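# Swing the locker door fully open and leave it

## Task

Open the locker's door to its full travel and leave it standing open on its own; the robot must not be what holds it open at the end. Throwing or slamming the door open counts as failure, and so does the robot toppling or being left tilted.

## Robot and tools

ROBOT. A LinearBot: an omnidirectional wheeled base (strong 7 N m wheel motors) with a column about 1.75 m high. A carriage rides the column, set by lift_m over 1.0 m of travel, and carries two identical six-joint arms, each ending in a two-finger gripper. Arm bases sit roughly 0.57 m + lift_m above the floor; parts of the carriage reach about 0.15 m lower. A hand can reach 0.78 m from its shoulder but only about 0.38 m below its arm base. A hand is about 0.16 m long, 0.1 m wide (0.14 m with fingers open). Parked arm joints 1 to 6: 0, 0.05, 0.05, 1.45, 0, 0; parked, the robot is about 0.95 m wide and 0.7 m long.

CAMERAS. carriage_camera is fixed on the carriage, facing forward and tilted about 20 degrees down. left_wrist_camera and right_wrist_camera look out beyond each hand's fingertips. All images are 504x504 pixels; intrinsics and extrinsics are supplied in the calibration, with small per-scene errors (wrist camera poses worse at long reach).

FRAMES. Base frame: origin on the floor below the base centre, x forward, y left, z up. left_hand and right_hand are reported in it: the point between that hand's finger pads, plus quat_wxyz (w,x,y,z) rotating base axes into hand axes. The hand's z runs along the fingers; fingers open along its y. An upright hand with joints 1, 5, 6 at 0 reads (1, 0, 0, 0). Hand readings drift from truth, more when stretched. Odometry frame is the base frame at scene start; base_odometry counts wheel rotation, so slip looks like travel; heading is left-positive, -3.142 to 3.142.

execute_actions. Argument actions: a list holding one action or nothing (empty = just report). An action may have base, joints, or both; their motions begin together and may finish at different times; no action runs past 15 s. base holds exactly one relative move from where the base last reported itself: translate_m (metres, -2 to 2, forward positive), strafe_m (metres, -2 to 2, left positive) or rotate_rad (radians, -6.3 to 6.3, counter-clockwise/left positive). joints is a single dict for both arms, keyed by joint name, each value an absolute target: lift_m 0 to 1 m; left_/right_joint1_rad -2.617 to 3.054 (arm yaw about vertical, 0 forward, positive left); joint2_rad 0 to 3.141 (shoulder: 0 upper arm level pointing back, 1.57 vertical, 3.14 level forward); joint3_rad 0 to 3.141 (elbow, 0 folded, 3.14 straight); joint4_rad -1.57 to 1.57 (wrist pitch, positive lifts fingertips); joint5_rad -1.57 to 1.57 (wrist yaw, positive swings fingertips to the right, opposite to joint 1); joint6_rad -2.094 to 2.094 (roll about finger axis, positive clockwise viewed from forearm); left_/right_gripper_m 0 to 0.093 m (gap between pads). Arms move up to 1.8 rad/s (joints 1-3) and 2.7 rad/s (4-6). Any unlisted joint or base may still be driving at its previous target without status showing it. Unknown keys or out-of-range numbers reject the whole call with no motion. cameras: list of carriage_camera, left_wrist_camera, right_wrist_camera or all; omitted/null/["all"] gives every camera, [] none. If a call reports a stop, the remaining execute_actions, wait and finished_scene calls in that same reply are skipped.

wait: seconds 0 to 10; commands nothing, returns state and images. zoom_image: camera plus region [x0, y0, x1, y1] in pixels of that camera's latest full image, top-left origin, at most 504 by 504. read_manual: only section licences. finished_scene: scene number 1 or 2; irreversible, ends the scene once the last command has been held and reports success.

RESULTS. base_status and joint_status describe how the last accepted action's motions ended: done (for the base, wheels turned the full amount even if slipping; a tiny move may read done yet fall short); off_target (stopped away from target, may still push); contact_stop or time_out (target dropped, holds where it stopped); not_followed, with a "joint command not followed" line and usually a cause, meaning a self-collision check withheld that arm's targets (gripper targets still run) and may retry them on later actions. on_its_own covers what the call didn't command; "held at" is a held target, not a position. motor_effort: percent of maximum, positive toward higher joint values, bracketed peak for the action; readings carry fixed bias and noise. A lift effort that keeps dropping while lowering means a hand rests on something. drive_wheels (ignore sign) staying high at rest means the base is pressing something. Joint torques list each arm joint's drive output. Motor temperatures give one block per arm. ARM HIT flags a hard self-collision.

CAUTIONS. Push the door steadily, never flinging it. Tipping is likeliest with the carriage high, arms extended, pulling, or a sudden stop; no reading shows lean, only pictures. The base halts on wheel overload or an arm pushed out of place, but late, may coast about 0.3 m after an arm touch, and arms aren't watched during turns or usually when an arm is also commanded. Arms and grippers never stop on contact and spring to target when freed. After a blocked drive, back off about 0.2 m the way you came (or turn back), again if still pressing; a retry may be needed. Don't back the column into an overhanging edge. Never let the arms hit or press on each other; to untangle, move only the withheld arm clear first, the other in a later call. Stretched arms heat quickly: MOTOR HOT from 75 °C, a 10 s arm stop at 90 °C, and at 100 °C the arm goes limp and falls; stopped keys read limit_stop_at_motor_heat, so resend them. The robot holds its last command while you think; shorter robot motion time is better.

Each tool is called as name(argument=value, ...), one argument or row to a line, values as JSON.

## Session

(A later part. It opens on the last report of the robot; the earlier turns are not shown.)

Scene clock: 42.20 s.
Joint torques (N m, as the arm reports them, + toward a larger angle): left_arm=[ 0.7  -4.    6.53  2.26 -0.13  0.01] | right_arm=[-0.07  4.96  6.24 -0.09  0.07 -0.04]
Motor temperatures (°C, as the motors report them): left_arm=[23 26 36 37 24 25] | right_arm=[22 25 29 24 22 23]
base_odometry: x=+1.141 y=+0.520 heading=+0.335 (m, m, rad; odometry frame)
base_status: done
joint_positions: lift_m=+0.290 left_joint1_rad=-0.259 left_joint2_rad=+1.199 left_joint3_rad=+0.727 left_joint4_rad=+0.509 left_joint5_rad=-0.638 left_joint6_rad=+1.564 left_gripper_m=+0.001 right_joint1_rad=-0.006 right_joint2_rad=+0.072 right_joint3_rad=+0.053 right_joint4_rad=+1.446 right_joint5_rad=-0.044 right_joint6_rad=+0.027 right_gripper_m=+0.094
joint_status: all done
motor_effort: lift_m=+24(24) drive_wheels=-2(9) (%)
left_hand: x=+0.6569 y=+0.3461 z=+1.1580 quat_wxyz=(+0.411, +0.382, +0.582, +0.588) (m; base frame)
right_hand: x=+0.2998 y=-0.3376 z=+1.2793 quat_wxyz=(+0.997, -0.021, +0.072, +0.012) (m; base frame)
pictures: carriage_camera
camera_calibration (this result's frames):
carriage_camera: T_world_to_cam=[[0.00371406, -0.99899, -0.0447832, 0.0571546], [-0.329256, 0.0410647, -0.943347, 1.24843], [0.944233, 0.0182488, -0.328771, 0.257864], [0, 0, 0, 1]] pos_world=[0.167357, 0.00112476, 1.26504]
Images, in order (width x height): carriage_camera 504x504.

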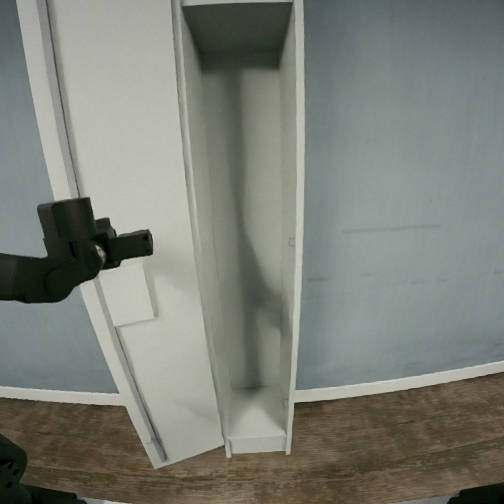

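execute_actions(
  actions=[
    {"base": {"translate_m": 0.05}},
  ],
  cameras=["carriage_camera"],
)

execute_actions(
  actions=[
    {"base": {"translate_m": 0.035}},
  ],
  cameras=["carriage_camera"],
)

execute_actions(
  actions=[
    {"base": {"translate_m": 0.025}},
  ],
  cameras=["carriage_camera"],
)

Scene clock: 43.83 s.
Joint torques (N m, as the arm reports them, + toward a larger angle): left_arm=[ 0.91 -3.67  6.77  2.26 -0.06  0.  ] | right_arm=[-0.09  4.95  6.24 -0.07  0.09 -0.05]
Motor temperatures (°C, as the motors report them): left_arm=[23 26 36 37 24 25] | right_arm=[22 25 29 24 22 23]
base_odometry: x=+1.188 y=+0.536 heading=+0.336 (m, m, rad; odometry frame)
base_status: done
joint_positions: lift_m=+0.290 left_joint1_rad=-0.261 left_joint2_rad=+1.194 left_joint3_rad=+0.724 left_joint4_rad=+0.508 left_joint5_rad=-0.648 left_joint6_rad=+1.564 left_gripper_m=+0.001 right_joint1_rad=-0.006 right_joint2_rad=+0.072 right_joint3_rad=+0.053 right_joint4_rad=+1.446 right_joint5_rad=-0.044 right_joint6_rad=+0.027 right_gripper_m=+0.094
joint_status: not commanded
motor_effort: lift_m=+24(24) drive_wheels=+3(9) (%)
left_hand: x=+0.6553 y=+0.3474 z=+1.1577 quat_wxyz=(+0.409, +0.380, +0.584, +0.590) (m; base frame)
right_hand: x=+0.3000 y=-0.3376 z=+1.2793 quat_wxyz=(+0.997, -0.021, +0.072, +0.012) (m; base frame)
pictures: carriage_camera
camera_calibration (this result's frames):
carriage_camera: T_world_to_cam=[[0.00371406, -0.99899, -0.0447832, 0.0571546], [-0.329256, 0.0410647, -0.943347, 1.24843], [0.944233, 0.0182488, -0.328771, 0.257864], [0, 0, 0, 1]] pos_world=[0.167357, 0.00112476, 1.26504]
Images, in order (width x height): carriage_camera 504x504.

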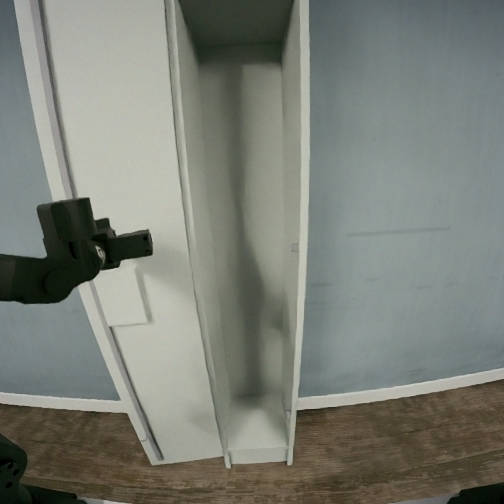

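Scene clock: 44.93 s.
Joint torques (N m, as the arm reports them, + toward a larger angle): left_arm=[ 1.82 -1.72  8.02  2.34  0.18  0.01] | right_arm=[-0.05  4.92  6.24 -0.05  0.09 -0.04]
Motor temperatures (°C, as the motors report them): left_arm=[23 26 36 37 24 25] | right_arm=[22 25 29 24 22 23]
base_odometry: x=+1.221 y=+0.548 heading=+0.336 (m, m, rad; odometry frame)
base_status: done
joint_positions: lift_m=+0.290 left_joint1_rad=-0.270 left_joint2_rad=+1.171 left_joint3_rad=+0.708 left_joint4_rad=+0.500 left_joint5_rad=-0.672 left_joint6_rad=+1.564 left_gripper_m=+0.001 right_joint1_rad=-0.006 right_joint2_rad=+0.072 right_joint3_rad=+0.053 right_joint4_rad=+1.444 right_joint5_rad=-0.044 right_joint6_rad=+0.027 right_gripper_m=+0.094
joint_status: not commanded
motor_effort: lift_m=+24(23) drive_wheels=+5(11) (%)
left_hand: x=+0.6488 y=+0.3488 z=+1.1566 quat_wxyz=(+0.404, +0.376, +0.587, +0.592) (m; base frame)
right_hand: x=+0.3004 y=-0.3376 z=+1.2793 quat_wxyz=(+0.997, -0.021, +0.073, +0.012) (m; base frame)
pictures: carriage_camera
camera_calibration (this result's frames):
carriage_camera: T_world_to_cam=[[0.00371406, -0.99899, -0.0447832, 0.0571546], [-0.329256, 0.0410647, -0.943347, 1.24843], [0.944233, 0.0182488, -0.328771, 0.257864], [0, 0, 0, 1]] pos_world=[0.167357, 0.00112476, 1.26504]
Images, in order (width x height): carriage_camera 504x504.

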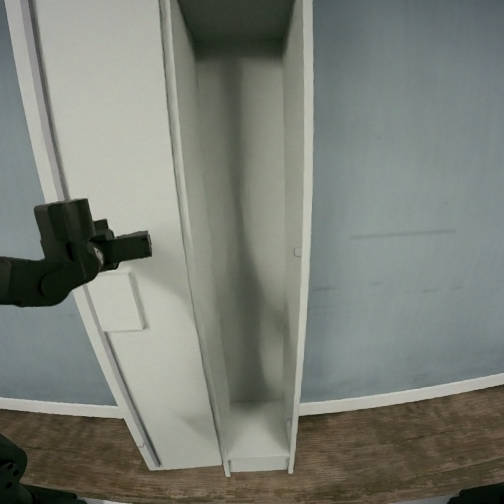

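Scene clock: 45.83 s.
Joint torques (N m, as the arm reports them, + toward a larger angle): left_arm=[ 6.42  3.84 10.63  2.75  0.99  0.01] | right_arm=[-0.1   4.96  6.25 -0.06  0.11 -0.04]
Motor temperatures (°C, as the motors report them): left_arm=[23 25 36 37 24 25] | right_arm=[22 25 29 24 22 23]
base_odometry: x=+1.242 y=+0.556 heading=+0.337 (m, m, rad; odometry frame)
base_status: translate_m contact_stop (by the wheels' count: +0.023 of +0.025)
joint_positions: lift_m=+0.290 left_joint1_rad=-0.323 left_joint2_rad=+1.105 left_joint3_rad=+0.673 left_joint4_rad=+0.456 left_joint5_rad=-0.766 left_joint6_rad=+1.564 left_gripper_m=+0.001 right_joint1_rad=-0.006 right_joint2_rad=+0.072 right_joint3_rad=+0.053 right_joint4_rad=+1.444 right_joint5_rad=-0.044 right_joint6_rad=+0.027 right_gripper_m=+0.094
joint_status: not commanded
motor_effort: lift_m=+25(23) drive_wheels=+11(18) (%)
left_hand: x=+0.6288 y=+0.3479 z=+1.1545 quat_wxyz=(+0.388, +0.368, +0.597, +0.598) (m; base frame)
right_hand: x=+0.3004 y=-0.3376 z=+1.2793 quat_wxyz=(+0.997, -0.021, +0.073, +0.012) (m; base frame)
pictures: carriage_camera
camera_calibration (this result's frames):
carriage_camera: T_world_to_cam=[[0.00371406, -0.99899, -0.0447832, 0.0571546], [-0.329256, 0.0410647, -0.943347, 1.24843], [0.944233, 0.0182488, -0.328771, 0.257864], [0, 0, 0, 1]] pos_world=[0.167357, 0.00112476, 1.26504]
Images, in order (width x height): carriage_camera 504x504.

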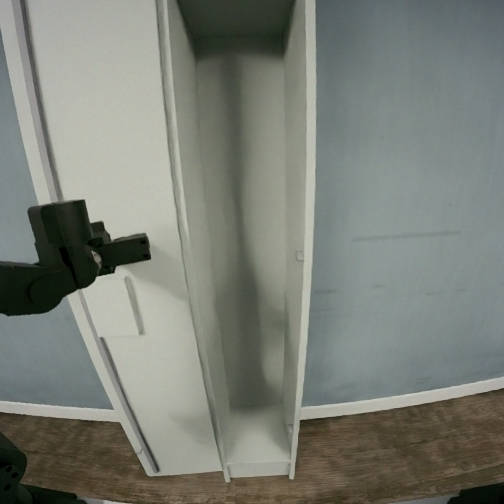

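At the stop. Back off and finish.

execute_actions(
  actions=[
    {"base": {"translate_m": -0.07}},
  ],
  cameras=["carriage_camera"],
)

finished_scene(
  scene=2,
)

Scene clock: 47.43 s.
Joint torques (N m, as the arm reports them, + toward a larger angle): left_arm=[ 0.83 -3.1   9.63  2.24  0.07  0.01] | right_arm=[-0.09  4.99  6.29 -0.06  0.11 -0.04]
Motor temperatures (°C, as the motors report them): left_arm=[23 25 36 37 24 25] | right_arm=[22 25 29 24 22 23]
base_odometry: x=+1.176 y=+0.533 heading=+0.337 (m, m, rad; odometry frame)
base_status: done
joint_positions: lift_m=+0.290 left_joint1_rad=-0.260 left_joint2_rad=+1.189 left_joint3_rad=+0.685 left_joint4_rad=+0.510 left_joint5_rad=-0.663 left_joint6_rad=+1.564 left_gripper_m=+0.001 right_joint1_rad=-0.006 right_joint2_rad=+0.072 right_joint3_rad=+0.053 right_joint4_rad=+1.446 right_joint5_rad=-0.044 right_joint6_rad=+0.027 right_gripper_m=+0.094
joint_status: not commanded
motor_effort: lift_m=+24(24) drive_wheels=-5(10) (%)
left_hand: x=+0.6511 y=+0.3509 z=+1.1425 quat_wxyz=(+0.394, +0.386, +0.590, +0.589) (m; base frame)
right_hand: x=+0.3000 y=-0.3376 z=+1.2793 quat_wxyz=(+0.997, -0.021, +0.072, +0.012) (m; base frame)
pictures: carriage_camera
camera_calibration (this result's frames):
carriage_camera: T_world_to_cam=[[0.00371406, -0.99899, -0.0447832, 0.0571546], [-0.329256, 0.0410647, -0.943347, 1.24843], [0.944233, 0.0182488, -0.328771, 0.257864], [0, 0, 0, 1]] pos_world=[0.167357, 0.00112476, 1.26504]
Images, in order (width x height): carriage_camera 504x504.

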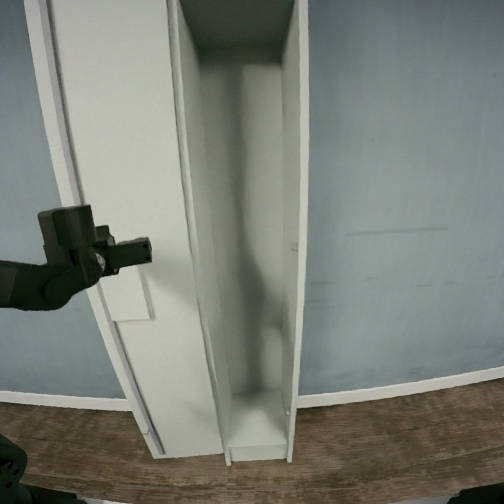

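The scene is finished: the task was done.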